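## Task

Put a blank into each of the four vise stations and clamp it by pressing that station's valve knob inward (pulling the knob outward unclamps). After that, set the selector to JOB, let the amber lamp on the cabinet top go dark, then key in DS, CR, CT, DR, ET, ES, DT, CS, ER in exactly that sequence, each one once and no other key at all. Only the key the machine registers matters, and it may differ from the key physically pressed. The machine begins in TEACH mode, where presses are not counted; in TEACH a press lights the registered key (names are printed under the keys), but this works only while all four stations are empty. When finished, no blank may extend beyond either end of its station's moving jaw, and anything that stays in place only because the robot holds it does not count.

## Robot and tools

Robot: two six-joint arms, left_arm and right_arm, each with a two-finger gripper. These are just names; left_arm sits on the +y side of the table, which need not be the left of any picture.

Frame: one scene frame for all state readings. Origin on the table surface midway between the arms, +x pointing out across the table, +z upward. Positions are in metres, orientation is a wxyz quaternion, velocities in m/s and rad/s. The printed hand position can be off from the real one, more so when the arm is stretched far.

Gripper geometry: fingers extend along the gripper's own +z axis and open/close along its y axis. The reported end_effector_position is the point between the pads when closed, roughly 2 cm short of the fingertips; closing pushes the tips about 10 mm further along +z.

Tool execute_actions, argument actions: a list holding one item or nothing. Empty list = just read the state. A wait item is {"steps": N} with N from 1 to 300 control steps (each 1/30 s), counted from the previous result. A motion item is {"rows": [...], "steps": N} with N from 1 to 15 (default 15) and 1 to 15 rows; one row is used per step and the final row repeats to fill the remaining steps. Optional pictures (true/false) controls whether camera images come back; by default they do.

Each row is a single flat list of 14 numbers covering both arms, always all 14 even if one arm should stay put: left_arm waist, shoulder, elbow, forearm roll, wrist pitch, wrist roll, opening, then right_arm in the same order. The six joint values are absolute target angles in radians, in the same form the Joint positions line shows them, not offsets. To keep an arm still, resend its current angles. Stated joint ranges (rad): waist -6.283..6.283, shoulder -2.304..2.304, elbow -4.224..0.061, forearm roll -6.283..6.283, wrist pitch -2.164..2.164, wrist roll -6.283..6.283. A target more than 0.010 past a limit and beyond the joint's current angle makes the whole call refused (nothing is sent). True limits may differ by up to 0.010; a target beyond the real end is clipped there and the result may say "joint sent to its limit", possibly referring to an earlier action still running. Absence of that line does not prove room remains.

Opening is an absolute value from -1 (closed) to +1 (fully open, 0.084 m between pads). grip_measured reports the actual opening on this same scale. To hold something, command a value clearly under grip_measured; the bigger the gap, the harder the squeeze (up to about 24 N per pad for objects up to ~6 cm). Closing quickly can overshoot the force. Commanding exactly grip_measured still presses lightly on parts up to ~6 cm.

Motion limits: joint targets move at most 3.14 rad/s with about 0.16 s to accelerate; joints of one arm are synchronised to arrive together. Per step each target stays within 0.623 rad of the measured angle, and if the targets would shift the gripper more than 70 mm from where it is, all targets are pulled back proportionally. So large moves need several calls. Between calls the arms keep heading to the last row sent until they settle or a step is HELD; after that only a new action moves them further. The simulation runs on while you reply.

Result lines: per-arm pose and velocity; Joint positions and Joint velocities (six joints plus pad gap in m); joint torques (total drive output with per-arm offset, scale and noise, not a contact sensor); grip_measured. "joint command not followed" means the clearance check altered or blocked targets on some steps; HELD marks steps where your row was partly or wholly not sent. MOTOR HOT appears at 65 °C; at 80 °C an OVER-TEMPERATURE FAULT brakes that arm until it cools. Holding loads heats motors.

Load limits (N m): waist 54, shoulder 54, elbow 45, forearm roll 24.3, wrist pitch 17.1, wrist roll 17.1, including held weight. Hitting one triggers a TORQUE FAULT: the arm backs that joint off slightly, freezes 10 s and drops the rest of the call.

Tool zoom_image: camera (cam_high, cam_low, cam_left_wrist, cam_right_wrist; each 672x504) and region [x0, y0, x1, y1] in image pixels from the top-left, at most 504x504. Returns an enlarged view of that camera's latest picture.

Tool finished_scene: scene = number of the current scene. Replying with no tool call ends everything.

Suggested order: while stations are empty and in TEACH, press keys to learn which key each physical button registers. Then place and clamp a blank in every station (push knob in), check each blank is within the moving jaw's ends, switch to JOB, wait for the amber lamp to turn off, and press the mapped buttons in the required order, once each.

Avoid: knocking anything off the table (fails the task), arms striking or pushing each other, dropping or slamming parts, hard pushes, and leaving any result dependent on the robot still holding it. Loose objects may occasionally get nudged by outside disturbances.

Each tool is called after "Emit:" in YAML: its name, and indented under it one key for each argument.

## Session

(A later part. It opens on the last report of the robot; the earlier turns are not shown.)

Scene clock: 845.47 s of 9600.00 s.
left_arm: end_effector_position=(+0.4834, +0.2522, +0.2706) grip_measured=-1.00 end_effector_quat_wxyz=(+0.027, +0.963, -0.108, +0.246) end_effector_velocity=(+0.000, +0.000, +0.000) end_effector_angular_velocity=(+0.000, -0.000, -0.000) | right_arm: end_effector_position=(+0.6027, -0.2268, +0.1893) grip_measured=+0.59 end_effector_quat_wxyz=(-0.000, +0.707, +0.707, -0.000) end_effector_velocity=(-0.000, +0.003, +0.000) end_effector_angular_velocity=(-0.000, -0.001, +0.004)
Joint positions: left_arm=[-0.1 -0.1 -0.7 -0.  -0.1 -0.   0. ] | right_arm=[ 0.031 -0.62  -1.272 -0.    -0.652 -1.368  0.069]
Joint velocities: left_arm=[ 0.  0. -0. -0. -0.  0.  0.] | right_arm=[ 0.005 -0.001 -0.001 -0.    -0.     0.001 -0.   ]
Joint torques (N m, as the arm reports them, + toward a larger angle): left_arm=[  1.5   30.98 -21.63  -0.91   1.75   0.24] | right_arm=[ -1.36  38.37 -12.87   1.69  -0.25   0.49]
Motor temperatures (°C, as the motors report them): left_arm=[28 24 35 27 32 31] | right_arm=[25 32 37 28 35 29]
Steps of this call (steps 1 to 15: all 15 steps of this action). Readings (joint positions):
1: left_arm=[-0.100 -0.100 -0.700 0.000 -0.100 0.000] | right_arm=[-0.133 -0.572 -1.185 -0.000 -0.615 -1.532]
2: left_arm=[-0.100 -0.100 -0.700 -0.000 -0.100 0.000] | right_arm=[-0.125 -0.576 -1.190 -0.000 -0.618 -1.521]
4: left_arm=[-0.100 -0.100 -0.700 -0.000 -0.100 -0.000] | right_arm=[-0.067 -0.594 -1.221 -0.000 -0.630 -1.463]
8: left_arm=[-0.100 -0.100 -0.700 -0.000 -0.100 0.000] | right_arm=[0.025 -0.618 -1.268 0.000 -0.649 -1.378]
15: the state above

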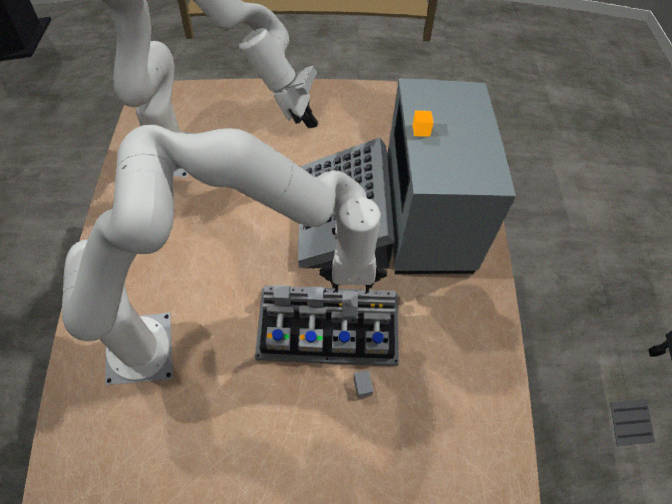

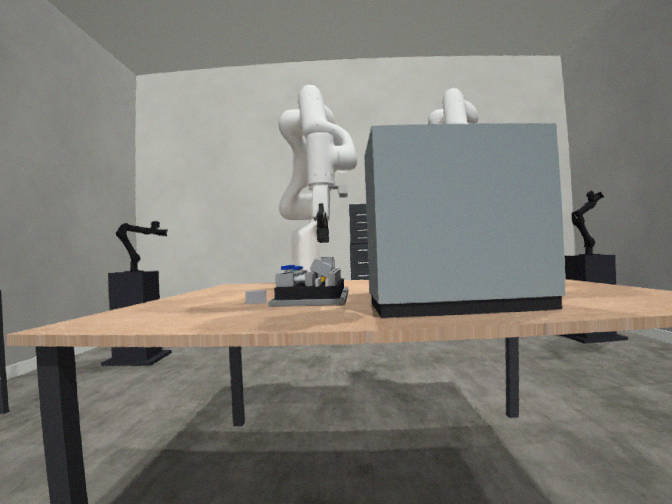

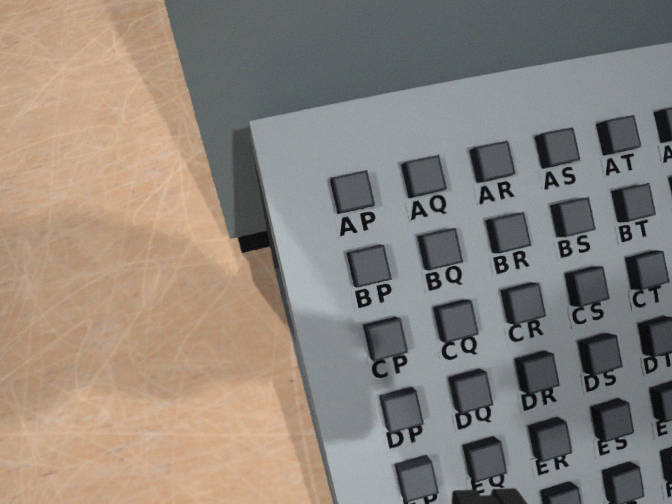

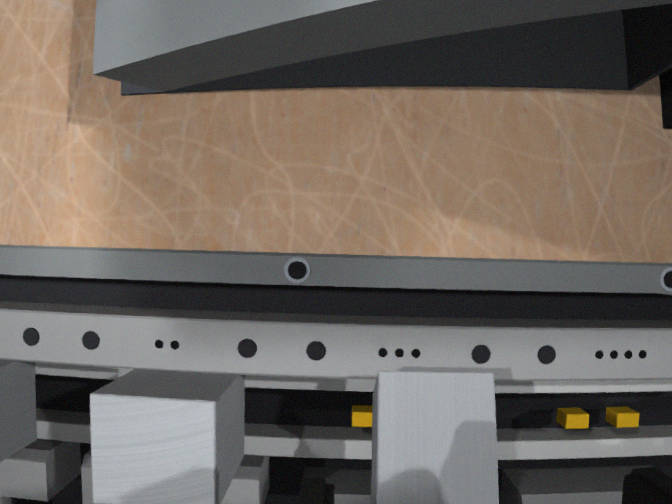

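Emit:
execute_actions:
  actions:
    - {"rows":[[-0.1,-0.1,-0.7,0,-0.1,0,-1,0.032,-0.70,-1.266,0,-0.566,-1.368,0.6],[-0.1,-0.1,-0.7,0,-0.1,0,-1,0.032,-0.70,-1.266,0,-0.566,-1.368,0.6],[-0.1,-0.1,-0.7,0,-0.1,0,-1,0.032,-0.70,-1.266,0,-0.566,-1.368,0.6],[-0.1,-0.1,-0.7,0,-0.1,0,-1,0.032,-0.743,-1.2625,0,-0.519,-1.368,0.6]],"steps":14}

Emit:
zoom_image:
  camera: "cam_low"
  region: [260,240,340,300]

Scene clock: 850.63 s of 9600.00 s.
left_arm: end_effector_position=(+0.4834, +0.2522, +0.2706) grip_measured=-1.00 end_effector_quat_wxyz=(+0.027, +0.963, -0.108, +0.246) end_effector_velocity=(+0.000, -0.000, +0.001) end_effector_angular_velocity=(-0.000, -0.002, -0.001) | right_arm: end_effector_position=(+0.6047, -0.2256, +0.1125) grip_measured=+0.59 end_effector_quat_wxyz=(+0.001, +0.706, +0.708, +0.001) end_effector_velocity=(-0.002, -0.001, -0.003) end_effector_angular_velocity=(-0.001, +0.005, -0.001)
Joint positions: left_arm=[-0.1 -0.1 -0.7 -0.  -0.1 -0.   0. ] | right_arm=[ 0.032 -0.742 -1.263  0.    -0.519 -1.368  0.069]
Joint velocities: left_arm=[-0.     0.001 -0.    -0.     0.001  0.001  0.   ] | right_arm=[-0.001 -0.004  0.003 -0.     0.001  0.    -0.   ]
Joint torques (N m, as the arm reports them, + toward a larger angle): left_arm=[  0.5   30.51 -21.39  -1.03   1.7    0.18] | right_arm=[  1.37  36.57 -11.34   1.7   -0.13   0.45]
Motor temperatures (°C, as the motors report them): left_arm=[28 24 35 27 32 31] | right_arm=[25 32 37 28 35 29]
Steps of this call (steps 1 to 15: the robot went on to your last target; steps 16 to 90: nothing new was sent; then 1.70 s passed at rest; steps 91 to 104: all 14 steps of this action). Readings (joint positions):
91: left_arm=[-0.100 -0.100 -0.700 0.000 -0.100 -0.000] | right_arm=[0.032 -0.621 -1.272 0.000 -0.651 -1.368]
92: left_arm=[-0.100 -0.100 -0.700 -0.000 -0.100 -0.000] | right_arm=[0.032 -0.628 -1.273 0.000 -0.640 -1.368]
94: left_arm=[-0.100 -0.100 -0.700 -0.000 -0.100 0.000] | right_arm=[0.032 -0.672 -1.270 0.000 -0.593 -1.368]
98: left_arm=[-0.100 -0.100 -0.700 -0.000 -0.100 -0.000] | right_arm=[0.032 -0.741 -1.260 -0.000 -0.526 -1.368]
104: the state above

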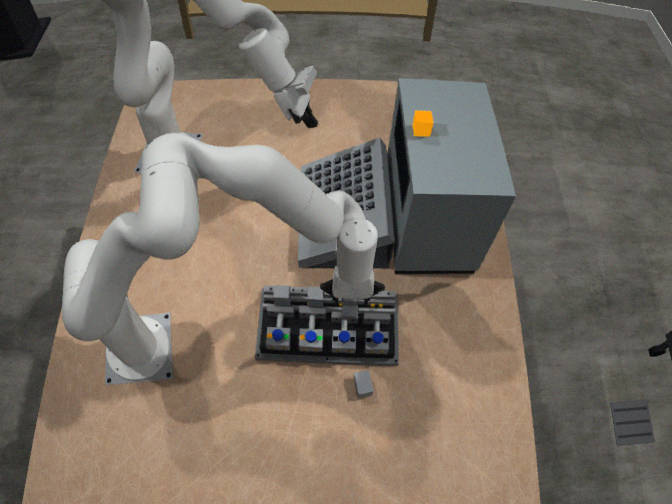

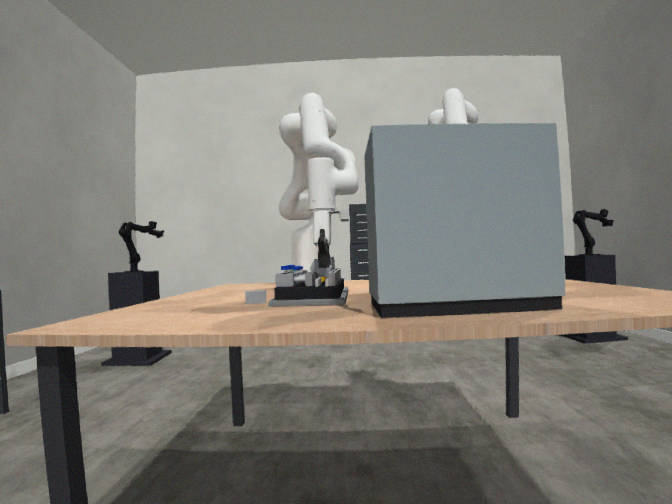

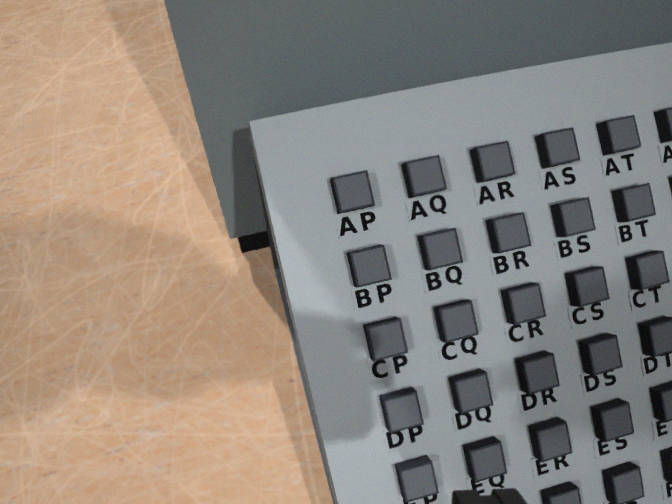

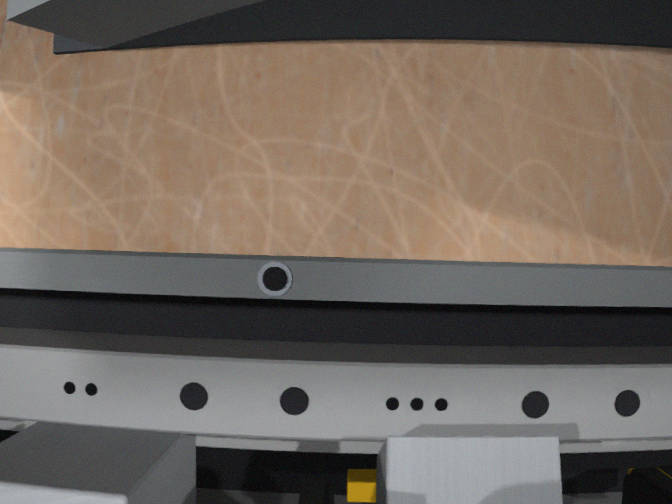

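Region (260, 240, 340, 300) of cam_low's 672x504 image, scaled by 6.300, with more detail than that image has; it fills the top 378 rows of this view, and the rest is white.

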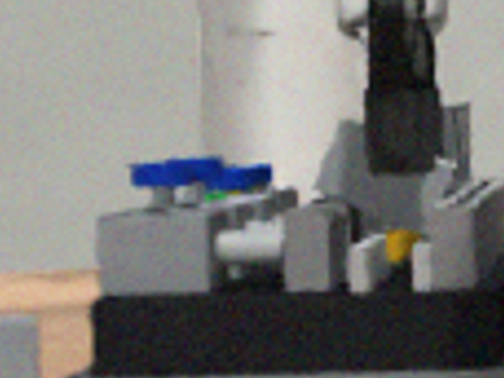

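Emit:
execute_actions:
  actions:
    - {"rows":[[-0.1,-0.1,-0.7,0,-0.1,0,-1,0.007,-0.743,-1.2625,0,-0.519,-1.393,0.6],[-0.1,-0.1,-0.7,0,-0.1,0,-1,0.007,-0.743,-1.2625,0,-0.519,-1.393,0.6],[-0.1,-0.1,-0.7,0,-0.1,0,-1,0.007,-0.743,-1.2625,0,-0.519,-1.393,0.6],[-0.1,-0.1,-0.7,0,-0.1,0,-1,0.007,-0.743,-1.2625,0,-0.519,-1.393,0.6],[-0.1,-0.1,-0.7,0,-0.1,0,-1,0.007,-0.743,-1.2625,0,-0.519,-1.393,0.6],[-0.1,-0.1,-0.7,0,-0.1,0,-1,0.007,-0.743,-1.2625,0,-0.519,-1.393,0.2],[-0.1,-0.1,-0.7,0,-0.1,0,-1,0.007,-0.743,-1.2625,0,-0.519,-1.393,0.2],[-0.1,-0.1,-0.7,0,-0.1,0,-1,0.007,-0.743,-1.2625,0,-0.519,-1.393,0.0],[-0.1,-0.1,-0.7,0,-0.1,0,-1,0.007,-0.743,-1.2625,0,-0.519,-1.393,0.0],[-0.1,-0.1,-0.7,0,-0.1,0,-1,0.007,-0.743,-1.2625,0,-0.519,-1.393,-0.13]],"steps":15}
  pictures: false

Emit:
execute_actions:
  actions:
    - {"rows":[[-0.1,-0.1,-0.7,0,-0.1,0,-1,0.007,-0.735,-1.263,0,-0.528,-1.393,-0.13],[-0.1,-0.1,-0.7,0,-0.1,0,-1,0.007,-0.735,-1.263,0,-0.528,-1.393,-0.13],[-0.1,-0.1,-0.7,0,-0.1,0,-1,0.007,-0.735,-1.263,0,-0.528,-1.393,-0.13],[-0.1,-0.1,-0.7,0,-0.1,0,-1,0.007,-0.727,-1.2635,0,-0.5365,-1.393,-0.13],[-0.1,-0.1,-0.7,0,-0.1,0,-1,0.007,-0.727,-1.2635,0,-0.5365,-1.393,-0.13],[-0.1,-0.1,-0.7,0,-0.1,0,-1,0.007,-0.727,-1.2635,0,-0.5365,-1.393,-0.13],[-0.1,-0.1,-0.7,0,-0.1,0,-1,0.007,-0.719,-1.264,0,-0.545,-1.393,-0.13],[-0.1,-0.1,-0.7,0,-0.1,0,-1,0.007,-0.719,-1.264,0,-0.545,-1.393,-0.13],[-0.1,-0.1,-0.7,0,-0.1,0,-1,0.007,-0.719,-1.264,0,-0.545,-1.393,-0.13],[-0.1,-0.1,-0.7,0,-0.1,0,-1,0.007,-0.711,-1.2645,0,-0.5535,-1.393,-0.13]],"steps":15}

Emit:
zoom_image:
  camera: "cam_low"
  region: [260,240,340,300]

Scene clock: 873.50 s of 9600.00 s.
left_arm: end_effector_position=(+0.4834, +0.2522, +0.2706) grip_measured=-1.00 end_effector_quat_wxyz=(+0.027, +0.963, -0.108, +0.246) end_effector_velocity=(-0.000, +0.000, -0.000) end_effector_angular_velocity=(-0.000, +0.001, +0.001) | right_arm: end_effector_position=(+0.6068, -0.2405, +0.1113) grip_measured=-0.10 end_effector_quat_wxyz=(+0.000, +0.706, +0.708, +0.000) end_effector_velocity=(+0.001, +0.000, +0.000) end_effector_angular_velocity=(+0.000, -0.002, +0.001)
Joint positions: left_arm=[-0.1 -0.1 -0.7 -0.  -0.1 -0.   0. ] | right_arm=[ 0.007 -0.743 -1.262  0.    -0.519 -1.393  0.04 ]
Joint velocities: left_arm=[-0.    -0.001  0.    -0.001  0.    -0.     0.   ] | right_arm=[ 0.    -0.    -0.001 -0.     0.001 -0.001  0.   ]
Joint torques (N m, as the arm reports them, + toward a larger angle): left_arm=[  0.84  30.93 -21.74  -0.9    1.76   0.25] | right_arm=[ -3.27  39.86 -12.94   1.54  -0.05   0.5 ]
Motor temperatures (°C, as the motors report them): left_arm=[28 25 35 27 32 31] | right_arm=[25 32 35 28 34 29]
Steps of this call (steps 1 to 15: the robot went on to your last target; steps 16 to 90: nothing new was sent; then 19.37 s passed at rest; steps 91 to 105: all 15 steps of this action). Readings (joint positions):
91: left_arm=[-0.100 -0.100 -0.700 -0.000 -0.100 0.000] | right_arm=[0.031 -0.743 -1.262 0.000 -0.519 -1.369]
92: left_arm=[-0.100 -0.100 -0.700 0.000 -0.100 -0.000] | right_arm=[0.026 -0.743 -1.262 0.000 -0.519 -1.376]
94: left_arm=[-0.100 -0.100 -0.700 -0.000 -0.100 0.000] | right_arm=[0.011 -0.743 -1.263 -0.000 -0.519 -1.388]
98: left_arm=[-0.100 -0.100 -0.700 0.000 -0.100 0.000] | right_arm=[0.007 -0.743 -1.262 -0.000 -0.519 -1.393]
105: the state above

Scene clock: 874.00 s of 9600.00 s.
left_arm: end_effector_position=(+0.4834, +0.2522, +0.2706) grip_measured=-1.00 end_effector_quat_wxyz=(+0.027, +0.963, -0.108, +0.246) end_effector_velocity=(+0.000, -0.000, +0.001) end_effector_angular_velocity=(-0.001, -0.002, -0.000) | right_arm: end_effector_position=(+0.6075, -0.2405, +0.1315) grip_measured=-0.10 end_effector_quat_wxyz=(+0.000, +0.706, +0.708, +0.000) end_effector_velocity=(-0.004, -0.000, -0.000) end_effector_angular_velocity=(-0.002, +0.013, -0.000)
Joint positions: left_arm=[-0.1 -0.1 -0.7  0.  -0.1 -0.   0. ] | right_arm=[ 0.007 -0.711 -1.265  0.    -0.553 -1.393  0.04 ]
Joint velocities: left_arm=[-0.     0.001 -0.    -0.001  0.001  0.001  0.   ] | right_arm=[ 0.     0.002  0.004  0.001 -0.011 -0.    -0.   ]
Joint torques (N m, as the arm reports them, + toward a larger angle): left_arm=[  1.06  30.31 -21.23  -0.95   1.74   0.26] | right_arm=[ -3.59  35.59 -11.69   1.73  -0.41   0.49]
Motor temperatures (°C, as the motors report them): left_arm=[28 25 35 27 32 31] | right_arm=[25 32 35 28 34 29]
Steps of this call (steps 1 to 15: all 15 steps of this action). Readings (joint positions):
1: left_arm=[-0.100 -0.100 -0.700 0.000 -0.100 -0.000] | right_arm=[0.007 -0.743 -1.262 0.000 -0.520 -1.393]
2: left_arm=[-0.100 -0.100 -0.700 0.000 -0.100 -0.000] | right_arm=[0.007 -0.741 -1.262 -0.000 -0.522 -1.393]
4: left_arm=[-0.100 -0.100 -0.700 0.000 -0.100 0.000] | right_arm=[0.007 -0.736 -1.263 -0.000 -0.527 -1.393]
8: left_arm=[-0.100 -0.100 -0.700 -0.000 -0.100 0.000] | right_arm=[0.007 -0.725 -1.264 -0.000 -0.539 -1.393]
15: the state above

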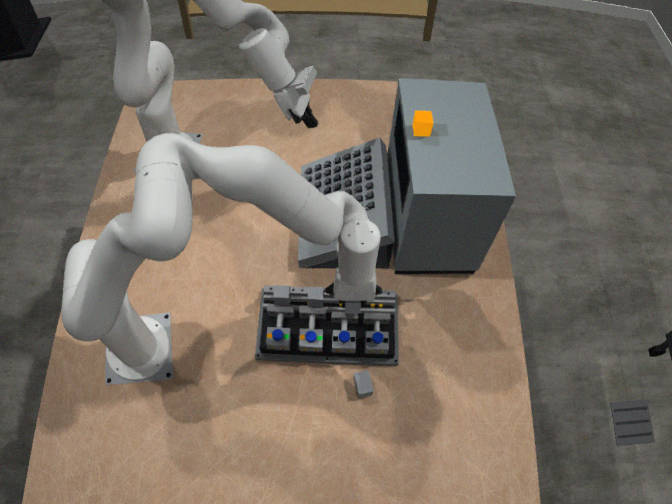

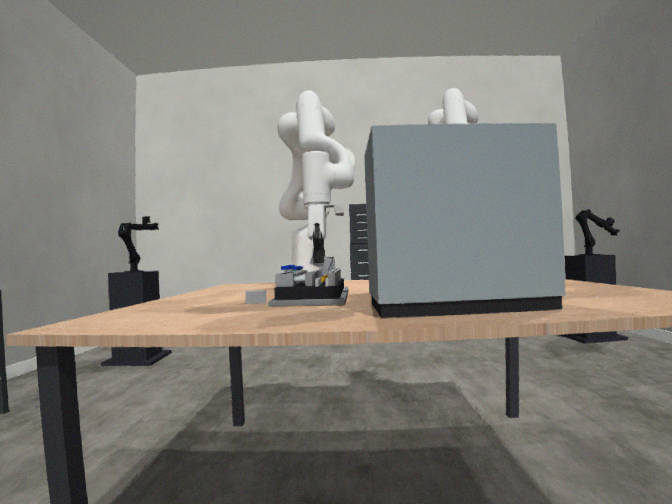

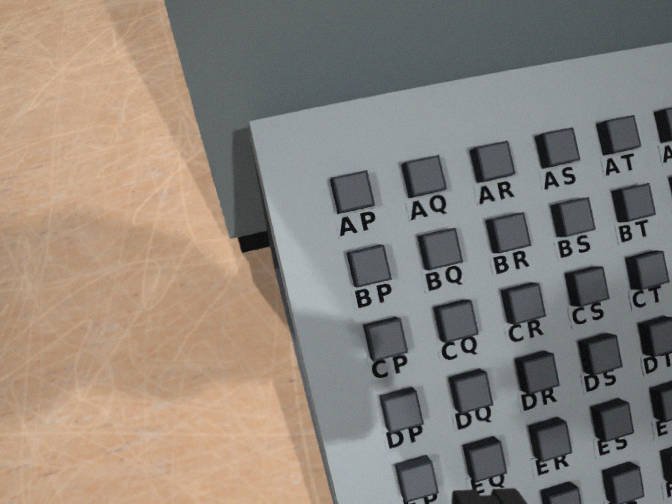

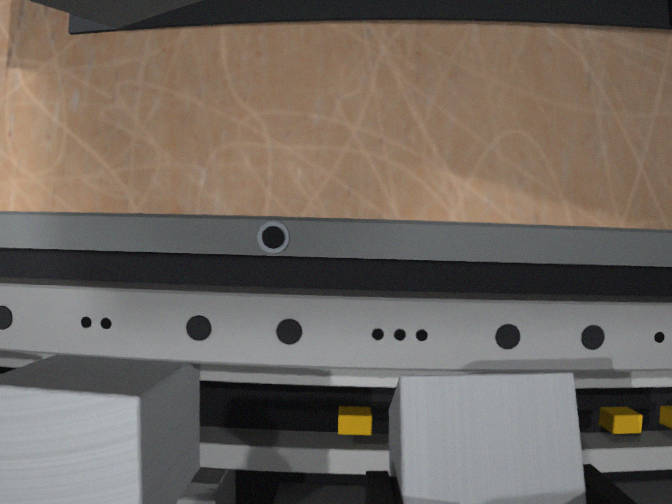

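Region (260, 240, 340, 300) of cam_low's 672x504 image, scaled by 6.300, with more detail than that image has; it fills the top 378 rows of this view, and the rest is white.

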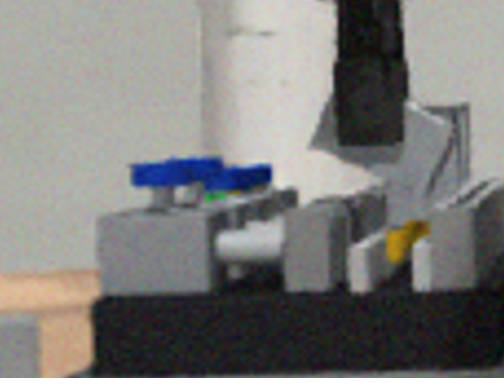

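Emit:
execute_actions:
  actions:
    - {"rows":[[-0.1,-0.1,-0.7,0,-0.1,0,-1,0.007,-0.719,-1.264,0,-0.545,-1.393,-0.13],[-0.1,-0.1,-0.7,0,-0.1,0,-1,0.007,-0.727,-1.2635,0,-0.5365,-1.393,-0.13],[-0.1,-0.1,-0.7,0,-0.1,0,-1,0.007,-0.727,-1.2635,0,-0.5365,-1.393,-0.13],[-0.1,-0.1,-0.7,0,-0.1,0,-1,0.007,-0.729,-1.2635,0,-0.5345,-1.393,-0.13],[-0.1,-0.1,-0.7,0,-0.1,0,-1,0.007,-0.729,-1.2635,0,-0.5345,-1.393,-0.13],[-0.1,-0.1,-0.7,0,-0.1,0,-1,0.012,-0.729,-1.2635,0,-0.5345,-1.388,-0.13],[-0.1,-0.1,-0.7,0,-0.1,0,-1,0.012,-0.729,-1.2635,0,-0.5345,-1.388,-0.13],[-0.1,-0.1,-0.7,0,-0.1,0,-1,0.017,-0.729,-1.2635,0,-0.5345,-1.383,-0.13],[-0.1,-0.1,-0.7,0,-0.1,0,-1,0.017,-0.729,-1.2635,0,-0.5345,-1.383,-0.13],[-0.1,-0.1,-0.7,0,-0.1,0,-1,0.022,-0.729,-1.2635,0,-0.5345,-1.378,-0.13]],"steps":15}

Emit:
zoom_image:
  camera: "cam_low"
  region: [280,240,350,300]

Scene clock: 888.33 s of 9600.00 s.
left_arm: end_effector_position=(+0.4834, +0.2522, +0.2706) grip_measured=-1.00 end_effector_quat_wxyz=(+0.027, +0.963, -0.108, +0.246) end_effector_velocity=(-0.000, +0.000, +0.000) end_effector_angular_velocity=(+0.001, +0.000, -0.001) | right_arm: end_effector_position=(+0.6060, -0.2321, +0.1211) grip_measured=-0.10 end_effector_quat_wxyz=(+0.000, +0.707, +0.708, +0.000) end_effector_velocity=(-0.001, +0.004, -0.001) end_effector_angular_velocity=(+0.001, -0.000, -0.002)
Joint positions: left_arm=[-0.1 -0.1 -0.7 -0.  -0.1  0.   0. ] | right_arm=[ 0.021 -0.728 -1.264 -0.    -0.535 -1.378  0.04 ]
Joint velocities: left_arm=[ 0.     0.001 -0.     0.    -0.001  0.001  0.   ] | right_arm=[ 0.006 -0.002  0.     0.002  0.002  0.006  0.   ]
Joint torques (N m, as the arm reports them, + toward a larger angle): left_arm=[  0.76  31.17 -21.3   -0.94   1.74   0.26] | right_arm=[  2.26  32.74 -10.17   3.68   0.09   0.34]
Motor temperatures (°C, as the motors report them): left_arm=[28 25 35 27 32 31] | right_arm=[25 32 35 28 33 29]
Steps of this call (steps 1 to 15: the robot went on to your last target; steps 16 to 90: nothing new was sent; then 10.83 s passed at rest; steps 91 to 105: all 15 steps of this action). Readings (joint positions):
91: left_arm=[-0.100 -0.100 -0.700 -0.000 -0.100 -0.000] | right_arm=[0.007 -0.711 -1.265 0.000 -0.553 -1.393]
92: left_arm=[-0.100 -0.100 -0.700 0.000 -0.100 0.000] | right_arm=[0.007 -0.714 -1.265 0.000 -0.550 -1.393]
94: left_arm=[-0.100 -0.100 -0.700 -0.000 -0.100 -0.000] | right_arm=[0.007 -0.723 -1.264 0.000 -0.541 -1.393]
98: left_arm=[-0.100 -0.100 -0.700 -0.000 -0.100 0.000] | right_arm=[0.010 -0.729 -1.263 -0.000 -0.535 -1.389]
105: the state above

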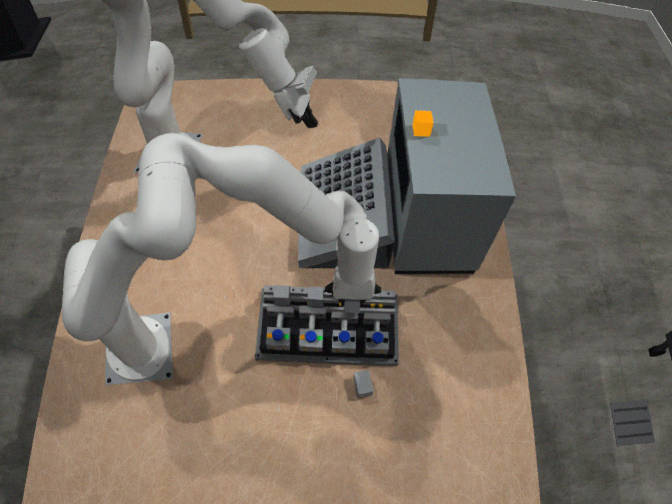

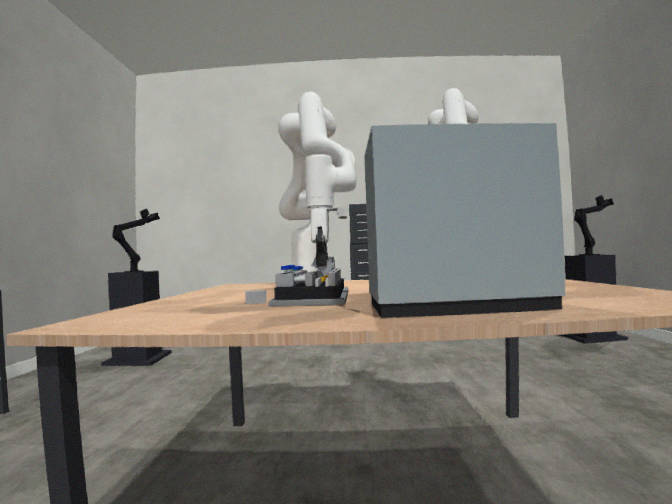

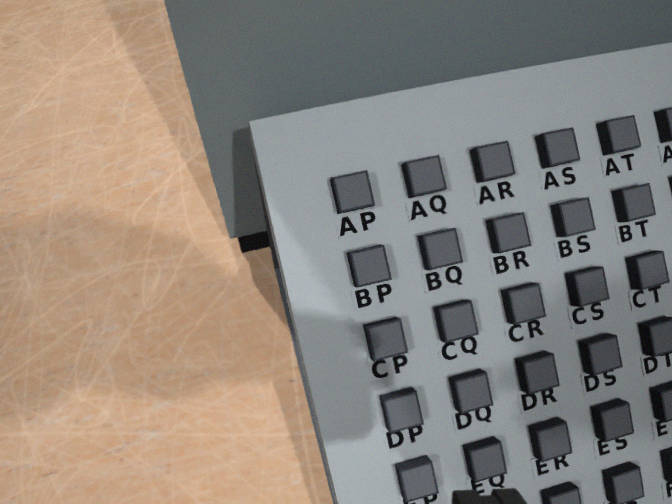

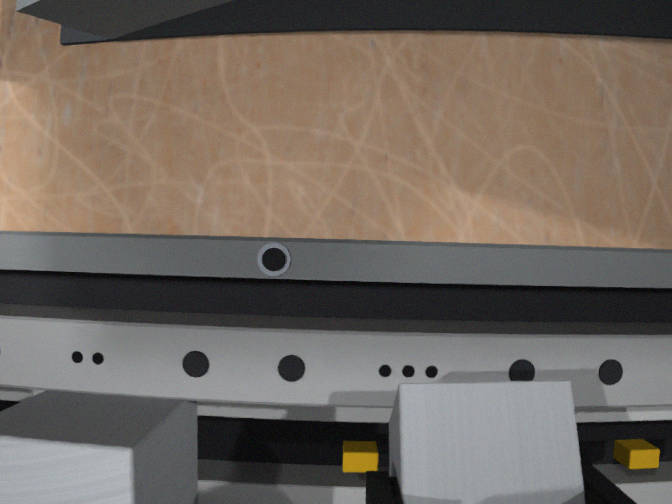

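Region (280, 240, 350, 300) of cam_low's 672x504 image, scaled by 7.200, with more detail than that image has; it fills the top 432 rows of this view, and the rest is white.

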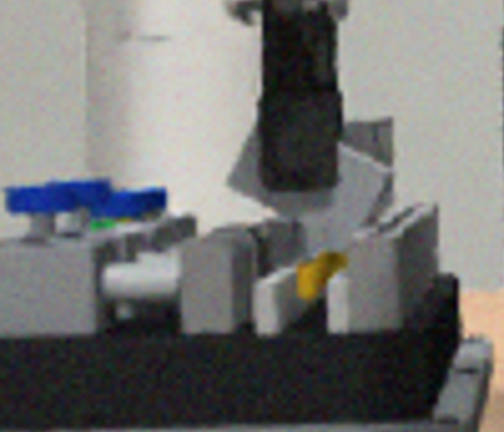

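Emit:
execute_actions:
  actions:
    - {"rows":[[-0.1,-0.1,-0.7,0,-0.1,0,-1,0.025,-0.727,-1.2635,0,-0.5365,-1.375,-0.13],[-0.1,-0.1,-0.7,0,-0.1,0,-1,0.025,-0.727,-1.2635,0,-0.5365,-1.375,-0.13],[-0.1,-0.1,-0.7,0,-0.1,0,-1,0.025,-0.727,-1.2635,0,-0.5365,-1.375,-0.13],[-0.1,-0.1,-0.7,0,-0.1,0,-1,0.028,-0.725,-1.2635,0,-0.5385,-1.372,-0.13],[-0.1,-0.1,-0.7,0,-0.1,0,-1,0.028,-0.725,-1.2635,0,-0.5385,-1.372,-0.13],[-0.1,-0.1,-0.7,0,-0.1,0,-1,0.028,-0.725,-1.2635,0,-0.5385,-1.372,-0.13],[-0.1,-0.1,-0.7,0,-0.1,0,-1,0.032,-0.723,-1.2637,0,-0.5405,-1.368,-0.13]],"steps":12}

Emit:
zoom_image:
  camera: "cam_low"
  region: [280,240,350,300]

Scene clock: 898.30 s of 9600.00 s.
left_arm: end_effector_position=(+0.4834, +0.2522, +0.2706) grip_measured=-1.00 end_effector_quat_wxyz=(+0.027, +0.963, -0.108, +0.246) end_effector_velocity=(+0.000, +0.000, -0.001) end_effector_angular_velocity=(-0.000, +0.001, +0.001) | right_arm: end_effector_position=(+0.6040, -0.2257, +0.1237) grip_measured=-0.10 end_effector_quat_wxyz=(-0.000, +0.706, +0.708, -0.000) end_effector_velocity=(-0.000, +0.001, +0.001) end_effector_angular_velocity=(-0.000, +0.001, -0.004)
Joint positions: left_arm=[-0.1 -0.1 -0.7 -0.  -0.1  0.   0. ] | right_arm=[ 0.032 -0.723 -1.263  0.    -0.541 -1.368  0.04 ]
Joint velocities: left_arm=[ 0.    -0.002 -0.001 -0.001  0.    -0.001  0.   ] | right_arm=[ 0.001  0.001 -0.     0.    -0.002  0.005 -0.   ]
Joint torques (N m, as the arm reports them, + toward a larger angle): left_arm=[  0.51  30.51 -21.58  -0.91   1.72   0.27] | right_arm=[  4.41  35.7  -11.63   2.25  -0.4    0.22]
Motor temperatures (°C, as the motors report them): left_arm=[28 25 35 27 32 31] | right_arm=[25 32 34 28 33 29]
Steps of this call (steps 1 to 15: the robot went on to your last target; steps 16 to 90: nothing new was sent; then 6.57 s passed at rest; steps 91 to 102: all 12 steps of this action). Readings (joint positions):
91: left_arm=[-0.100 -0.100 -0.700 0.000 -0.100 -0.000] | right_arm=[0.022 -0.729 -1.263 -0.000 -0.535 -1.378]
92: left_arm=[-0.100 -0.100 -0.700 0.000 -0.100 0.000] | right_arm=[0.023 -0.728 -1.263 -0.000 -0.535 -1.377]
94: left_arm=[-0.100 -0.100 -0.700 -0.000 -0.100 -0.000] | right_arm=[0.025 -0.727 -1.263 0.000 -0.536 -1.375]
98: left_arm=[-0.100 -0.100 -0.700 0.000 -0.100 0.000] | right_arm=[0.029 -0.725 -1.263 0.000 -0.539 -1.371]
102: the state above

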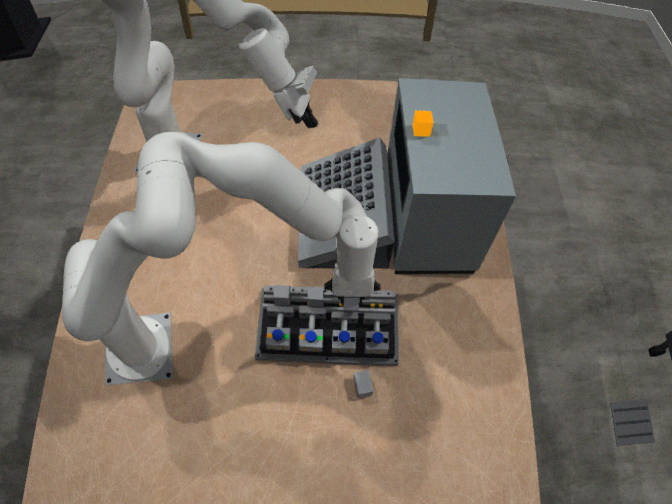

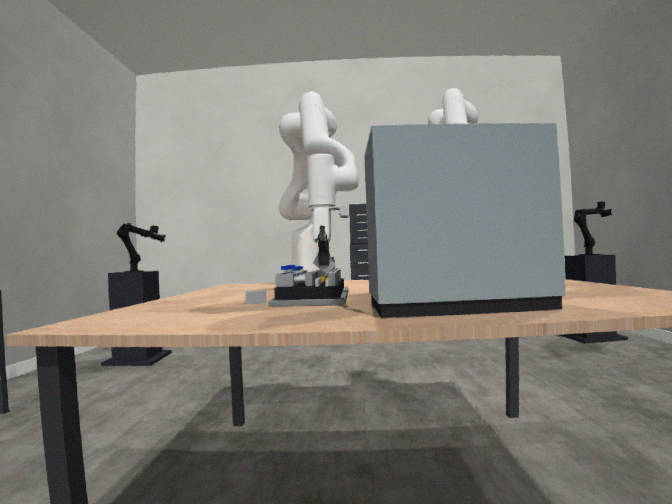

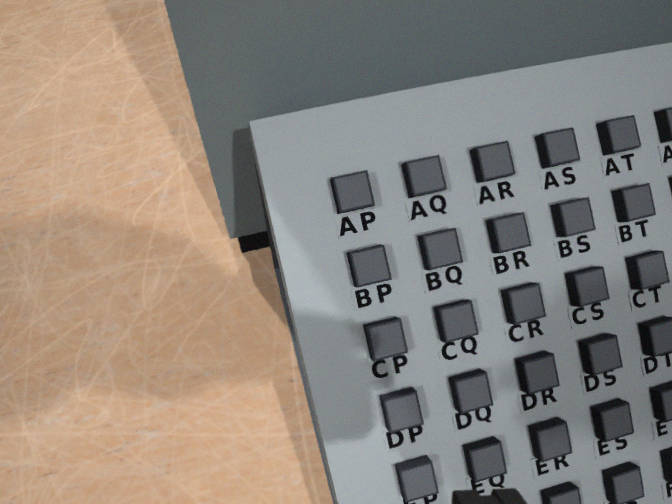

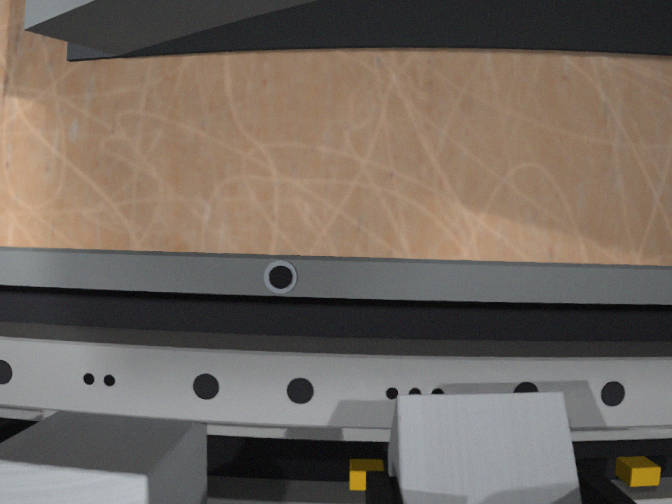

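Region (280, 240, 350, 300) of cam_low's 672x504 image, scaled by 7.200, with more detail than that image has; it fills the top 432 rows of this view, and the rest is white.

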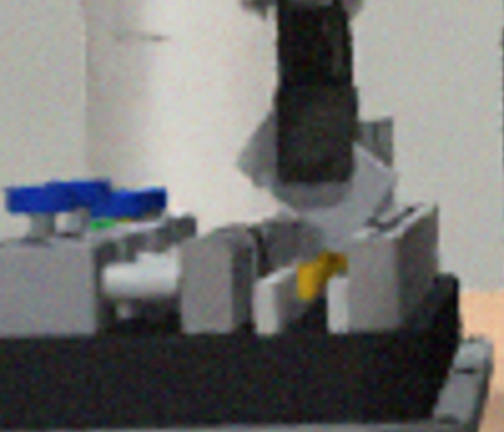

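Emit:
execute_actions:
  actions:
    - {"rows":[[-0.1,-0.1,-0.7,0,-0.1,0,-1,0.035,-0.721,-1.2637,0,-0.5425,-1.365,-0.13],[-0.1,-0.1,-0.7,0,-0.1,0,-1,0.035,-0.721,-1.2637,0,-0.5425,-1.365,-0.13],[-0.1,-0.1,-0.7,0,-0.1,0,-1,0.035,-0.721,-1.2637,0,-0.5425,-1.365,-0.13],[-0.1,-0.1,-0.7,0,-0.1,0,-1,0.038,-0.719,-1.264,0,-0.545,-1.362,-0.13],[-0.1,-0.1,-0.7,0,-0.1,0,-1,0.038,-0.719,-1.264,0,-0.545,-1.362,-0.13],[-0.1,-0.1,-0.7,0,-0.1,0,-1,0.038,-0.719,-1.264,0,-0.545,-1.362,-0.13],[-0.1,-0.1,-0.7,0,-0.1,0,-1,0.042,-0.717,-1.264,0,-0.547,-1.358,-0.13]],"steps":12}

Emit:
zoom_image:
  camera: "cam_low"
  region: [280,240,350,300]

Scene clock: 907.23 s of 9600.00 s.
left_arm: end_effector_position=(+0.4834, +0.2522, +0.2706) grip_measured=-1.00 end_effector_quat_wxyz=(+0.027, +0.963, -0.108, +0.246) end_effector_velocity=(-0.000, -0.000, -0.000) end_effector_angular_velocity=(+0.000, +0.000, -0.000) | right_arm: end_effector_position=(+0.6033, -0.2198, +0.1278) grip_measured=-0.10 end_effector_quat_wxyz=(+0.000, +0.706, +0.708, +0.000) end_effector_velocity=(-0.001, +0.002, +0.000) end_effector_angular_velocity=(+0.000, +0.000, -0.002)
Joint positions: left_arm=[-0.1 -0.1 -0.7 -0.  -0.1 -0.   0. ] | right_arm=[ 0.042 -0.717 -1.264 -0.    -0.547 -1.358  0.04 ]
Joint velocities: left_arm=[-0.    -0.     0.    -0.     0.     0.001  0.   ] | right_arm=[ 0.003  0.001  0.     0.001 -0.001  0.005  0.   ]
Joint torques (N m, as the arm reports them, + toward a larger angle): left_arm=[  0.52  31.28 -21.4   -0.93   1.73   0.17] | right_arm=[  3.37  39.82 -11.14   2.42  -0.38   0.45]
Motor temperatures (°C, as the motors report them): left_arm=[28 25 35 27 32 31] | right_arm=[25 32 34 28 33 29]
Steps of this call (steps 1 to 15: the robot went on to your last target; steps 16 to 90: nothing new was sent; then 5.53 s passed at rest; steps 91 to 102: all 12 steps of this action). Readings (joint positions):
91: left_arm=[-0.100 -0.100 -0.700 -0.000 -0.100 -0.000] | right_arm=[0.032 -0.723 -1.264 -0.000 -0.541 -1.368]
92: left_arm=[-0.100 -0.100 -0.700 -0.000 -0.100 -0.000] | right_arm=[0.033 -0.722 -1.264 -0.000 -0.541 -1.367]
94: left_arm=[-0.100 -0.100 -0.700 -0.000 -0.100 0.000] | right_arm=[0.034 -0.721 -1.264 -0.000 -0.542 -1.365]
98: left_arm=[-0.100 -0.100 -0.700 -0.000 -0.100 -0.000] | right_arm=[0.039 -0.718 -1.264 -0.000 -0.545 -1.361]
102: the state above

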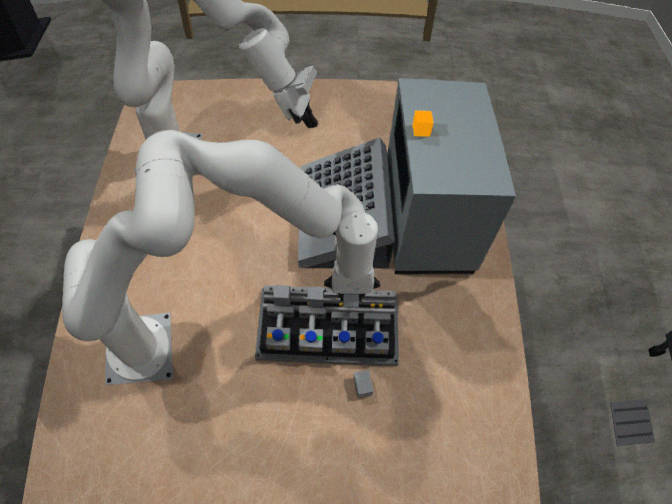

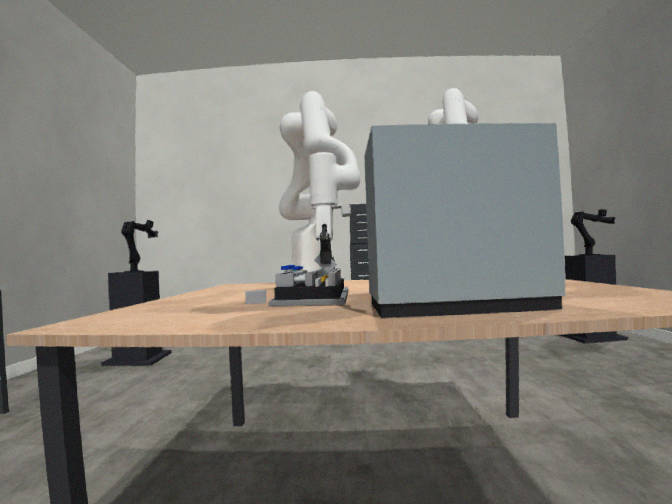

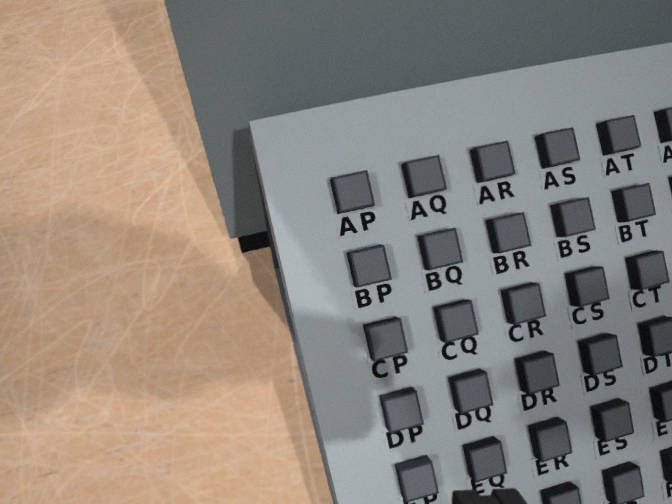

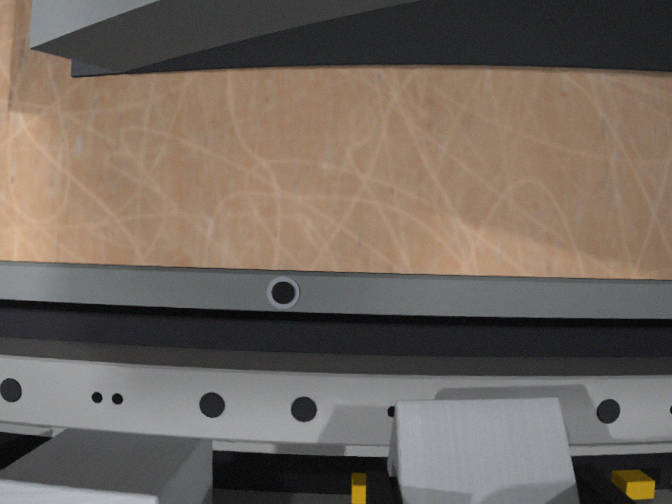

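Region (280, 240, 350, 300) of cam_low's 672x504 image, scaled by 7.200, with more detail than that image has; it fills the top 432 rows of this view, and the rest is white.

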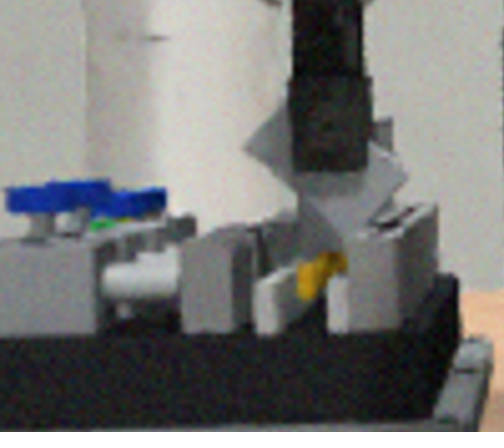

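Emit:
execute_actions:
  actions:
    - {"rows":[[-0.1,-0.1,-0.7,0,-0.1,0,-1,0.042,-0.717,-1.264,0,-0.547,-1.358,-0.4],[-0.1,-0.1,-0.7,0,-0.1,0,-1,0.042,-0.717,-1.264,0,-0.547,-1.358,-0.4],[-0.1,-0.1,-0.7,0,-0.1,0,-1,0.042,-0.60,-1.275,0,-0.675,-1.358,-0.4]],"steps":14}
  pictures: false

Emit:
execute_actions:
  actions:
    - {"rows":[[-0.1,-0.1,-0.7,0,-0.1,0,-1,-0.3196,-0.495,-1.11,0,-0.615,-1.72,-0.4]],"steps":15}
  pictures: false

Emit:
execute_actions:
  actions:
    - {"rows":[[-0.1,-0.1,-0.7,0,-0.1,0,-1,-0.3196,-0.495,-1.11,0,-0.615,-1.72,-0.4],[-0.1,-0.1,-0.7,0,-0.1,0,-1,-0.3196,-0.495,-1.11,0,-0.615,-1.72,-0.4],[-0.1,-0.1,-0.7,0,-0.1,0,-1,-0.3196,-0.74,-1.099,0,-0.359,-1.72,-0.4]],"steps":15}

Emit:
zoom_image:
  camera: "cam_low"
  region: [220,240,300,310]

Scene clock: 934.93 s of 9600.00 s.
left_arm: end_effector_position=(+0.4834, +0.2522, +0.2706) grip_measured=-1.00 end_effector_quat_wxyz=(+0.027, +0.963, -0.108, +0.246) end_effector_velocity=(-0.000, -0.000, -0.001) end_effector_angular_velocity=(+0.000, +0.002, -0.000) | right_arm: end_effector_position=(+0.5998, -0.2204, +0.2008) grip_measured=-0.10 end_effector_quat_wxyz=(-0.001, +0.706, +0.708, -0.001) end_effector_velocity=(+0.001, -0.001, +0.002) end_effector_angular_velocity=(-0.000, -0.002, -0.001)
Joint positions: left_arm=[-0.1 -0.1 -0.7 -0.  -0.1  0.   0. ] | right_arm=[ 0.042 -0.602 -1.274  0.    -0.675 -1.358  0.04 ]
Joint velocities: left_arm=[-0.    -0.001  0.    -0.    -0.     0.001  0.   ] | right_arm=[-0.002  0.003 -0.    -0.001 -0.001  0.     0.   ]
Joint torques (N m, as the arm reports them, + toward a larger angle): left_arm=[  0.12  30.46 -21.75  -0.82   1.75   0.22] | right_arm=[ -1.4   37.28 -13.64   1.82  -0.25   0.41]
Motor temperatures (°C, as the motors report them): left_arm=[28 25 35 27 32 31] | right_arm=[25 31 33 28 32 29]
Steps of this call (steps 1 to 15: the robot went on to your last target; steps 16 to 90: nothing new was sent; then 24.23 s passed at rest; steps 91 to 104: all 14 steps of this action). Readings (joint positions):
91: left_arm=[-0.100 -0.100 -0.700 0.000 -0.100 -0.000] | right_arm=[0.042 -0.717 -1.264 -0.000 -0.547 -1.358]
92: left_arm=[-0.100 -0.100 -0.700 -0.000 -0.100 0.000] | right_arm=[0.042 -0.717 -1.264 -0.000 -0.547 -1.358]
94: left_arm=[-0.100 -0.100 -0.700 0.000 -0.100 -0.000] | right_arm=[0.042 -0.710 -1.263 0.000 -0.559 -1.358]
98: left_arm=[-0.100 -0.100 -0.700 0.000 -0.100 -0.000] | right_arm=[0.042 -0.609 -1.277 0.000 -0.661 -1.358]
104: the state above

Scene clock: 935.43 s of 9600.00 s.
left_arm: end_effector_position=(+0.4834, +0.2522, +0.2706) grip_measured=-1.00 end_effector_quat_wxyz=(+0.027, +0.963, -0.108, +0.246) end_effector_velocity=(+0.000, -0.000, +0.000) end_effector_angular_velocity=(-0.001, +0.000, +0.001) | right_arm: end_effector_position=(+0.5595, -0.4278, +0.2014) grip_measured=-0.10 end_effector_quat_wxyz=(-0.000, +0.707, +0.707, -0.000) end_effector_velocity=(-0.025, -0.057, -0.001) end_effector_angular_velocity=(+0.002, -0.005, +0.033)
Joint positions: left_arm=[-0.1 -0.1 -0.7  0.  -0.1 -0.   0. ] | right_arm=[-0.315 -0.496 -1.112 -0.    -0.617 -1.713  0.04 ]
Joint velocities: left_arm=[ 0.     0.    -0.001 -0.001 -0.001 -0.001  0.   ] | right_arm=[-0.109  0.036  0.058  0.004  0.026 -0.145  0.   ]
Joint torques (N m, as the arm reports them, + toward a larger angle): left_arm=[  0.15  30.68 -21.54  -0.89   1.71   0.25] | right_arm=[ 15.09  30.05 -13.68   2.99  -0.48   0.8 ]
Motor temperatures (°C, as the motors report them): left_arm=[28 25 35 27 32 31] | right_arm=[25 31 33 28 32 29]
Steps of this call (steps 1 to 15: all 15 steps of this action). Readings (joint positions):
1: left_arm=[-0.100 -0.100 -0.700 0.000 -0.100 -0.000] | right_arm=[0.041 -0.602 -1.273 0.000 -0.674 -1.359]
2: left_arm=[-0.100 -0.100 -0.700 0.000 -0.100 -0.000] | right_arm=[0.033 -0.599 -1.268 0.000 -0.671 -1.370]
4: left_arm=[-0.100 -0.100 -0.700 0.000 -0.100 -0.000] | right_arm=[-0.024 -0.582 -1.241 0.000 -0.661 -1.429]
8: left_arm=[-0.100 -0.100 -0.700 -0.000 -0.100 -0.000] | right_arm=[-0.148 -0.546 -1.187 0.000 -0.642 -1.549]
15: the state above

Scene clock: 935.93 s of 9600.00 s.
left_arm: end_effector_position=(+0.4834, +0.2522, +0.2706) grip_measured=-1.00 end_effector_quat_wxyz=(+0.027, +0.963, -0.108, +0.246) end_effector_velocity=(-0.000, +0.000, -0.000) end_effector_angular_velocity=(+0.001, +0.002, -0.001) | right_arm: end_effector_position=(+0.5574, -0.4296, +0.0616) grip_measured=-0.10 end_effector_quat_wxyz=(-0.001, +0.706, +0.708, -0.001) end_effector_velocity=(+0.037, -0.006, +0.020) end_effector_angular_velocity=(-0.014, -0.096, -0.000)
Joint positions: left_arm=[-0.1 -0.1 -0.7 -0.  -0.1  0.   0. ] | right_arm=[-0.319 -0.739 -1.098 -0.    -0.361 -1.72   0.04 ]
Joint velocities: left_arm=[ 0.    -0.     0.     0.    -0.001  0.001  0.   ] | right_arm=[-0.001  0.016 -0.037 -0.     0.044 -0.001  0.   ]
Joint torques (N m, as the arm reports them, + toward a larger angle): left_arm=[  0.65  30.68 -21.52  -0.94   1.73   0.25] | right_arm=[ -0.12  40.26 -10.21   1.58  -0.64   0.57]
Motor temperatures (°C, as the motors report them): left_arm=[28 25 35 27 32 31] | right_arm=[25 31 33 28 32 29]
Steps of this call (steps 1 to 15: all 15 steps of this action). Readings (joint positions):
1: left_arm=[-0.100 -0.100 -0.700 -0.000 -0.100 0.000] | right_arm=[-0.317 -0.496 -1.111 -0.000 -0.616 -1.717]
2: left_arm=[-0.100 -0.100 -0.700 -0.000 -0.100 -0.000] | right_arm=[-0.318 -0.495 -1.111 -0.000 -0.615 -1.718]
4: left_arm=[-0.100 -0.100 -0.700 -0.000 -0.100 0.000] | right_arm=[-0.318 -0.504 -1.111 0.000 -0.603 -1.719]
8: left_arm=[-0.100 -0.100 -0.700 -0.000 -0.100 -0.000] | right_arm=[-0.318 -0.628 -1.104 0.000 -0.475 -1.719]
15: the state above

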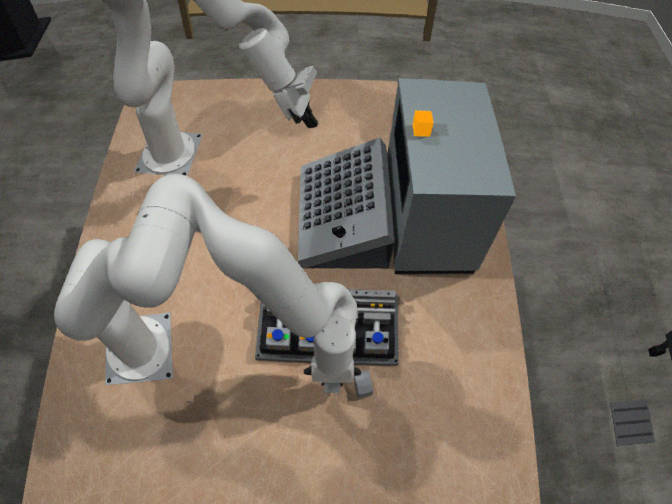

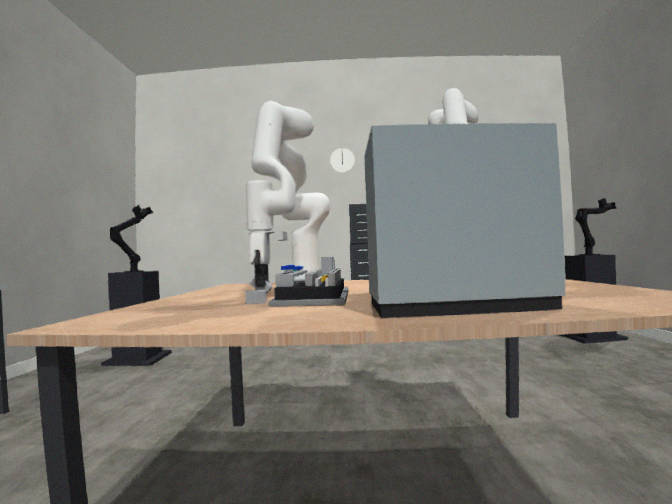

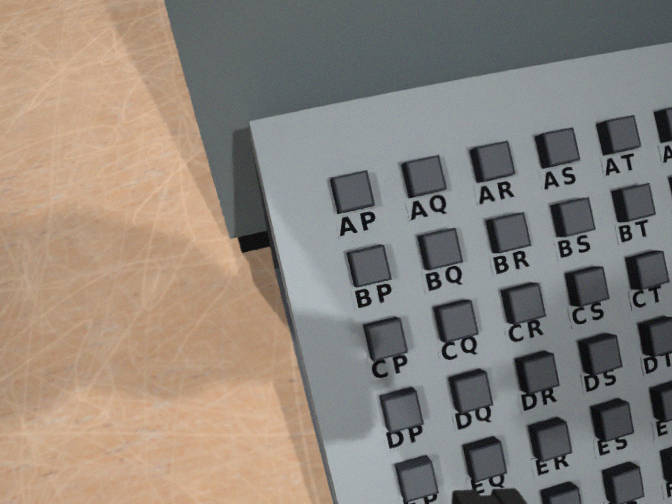

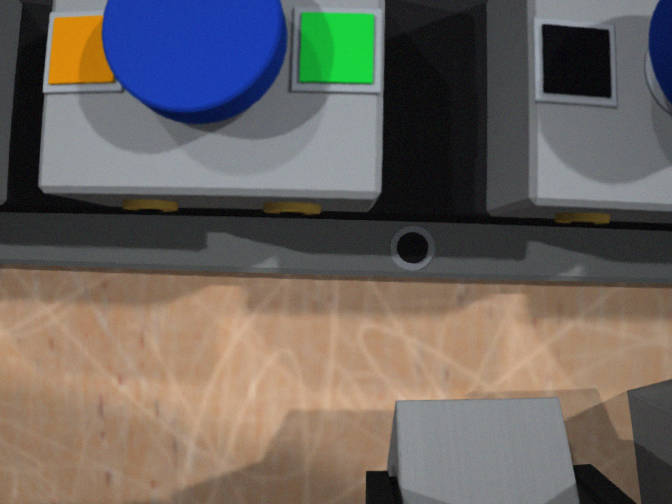

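Region (220, 240, 300, 310) of cam_low's 672x504 image, scaled by 6.300, with more detail than that image has; it fills the top 441 rows of this view, and the rest is white.

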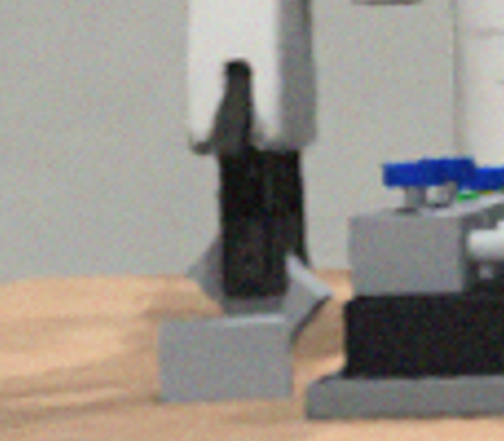

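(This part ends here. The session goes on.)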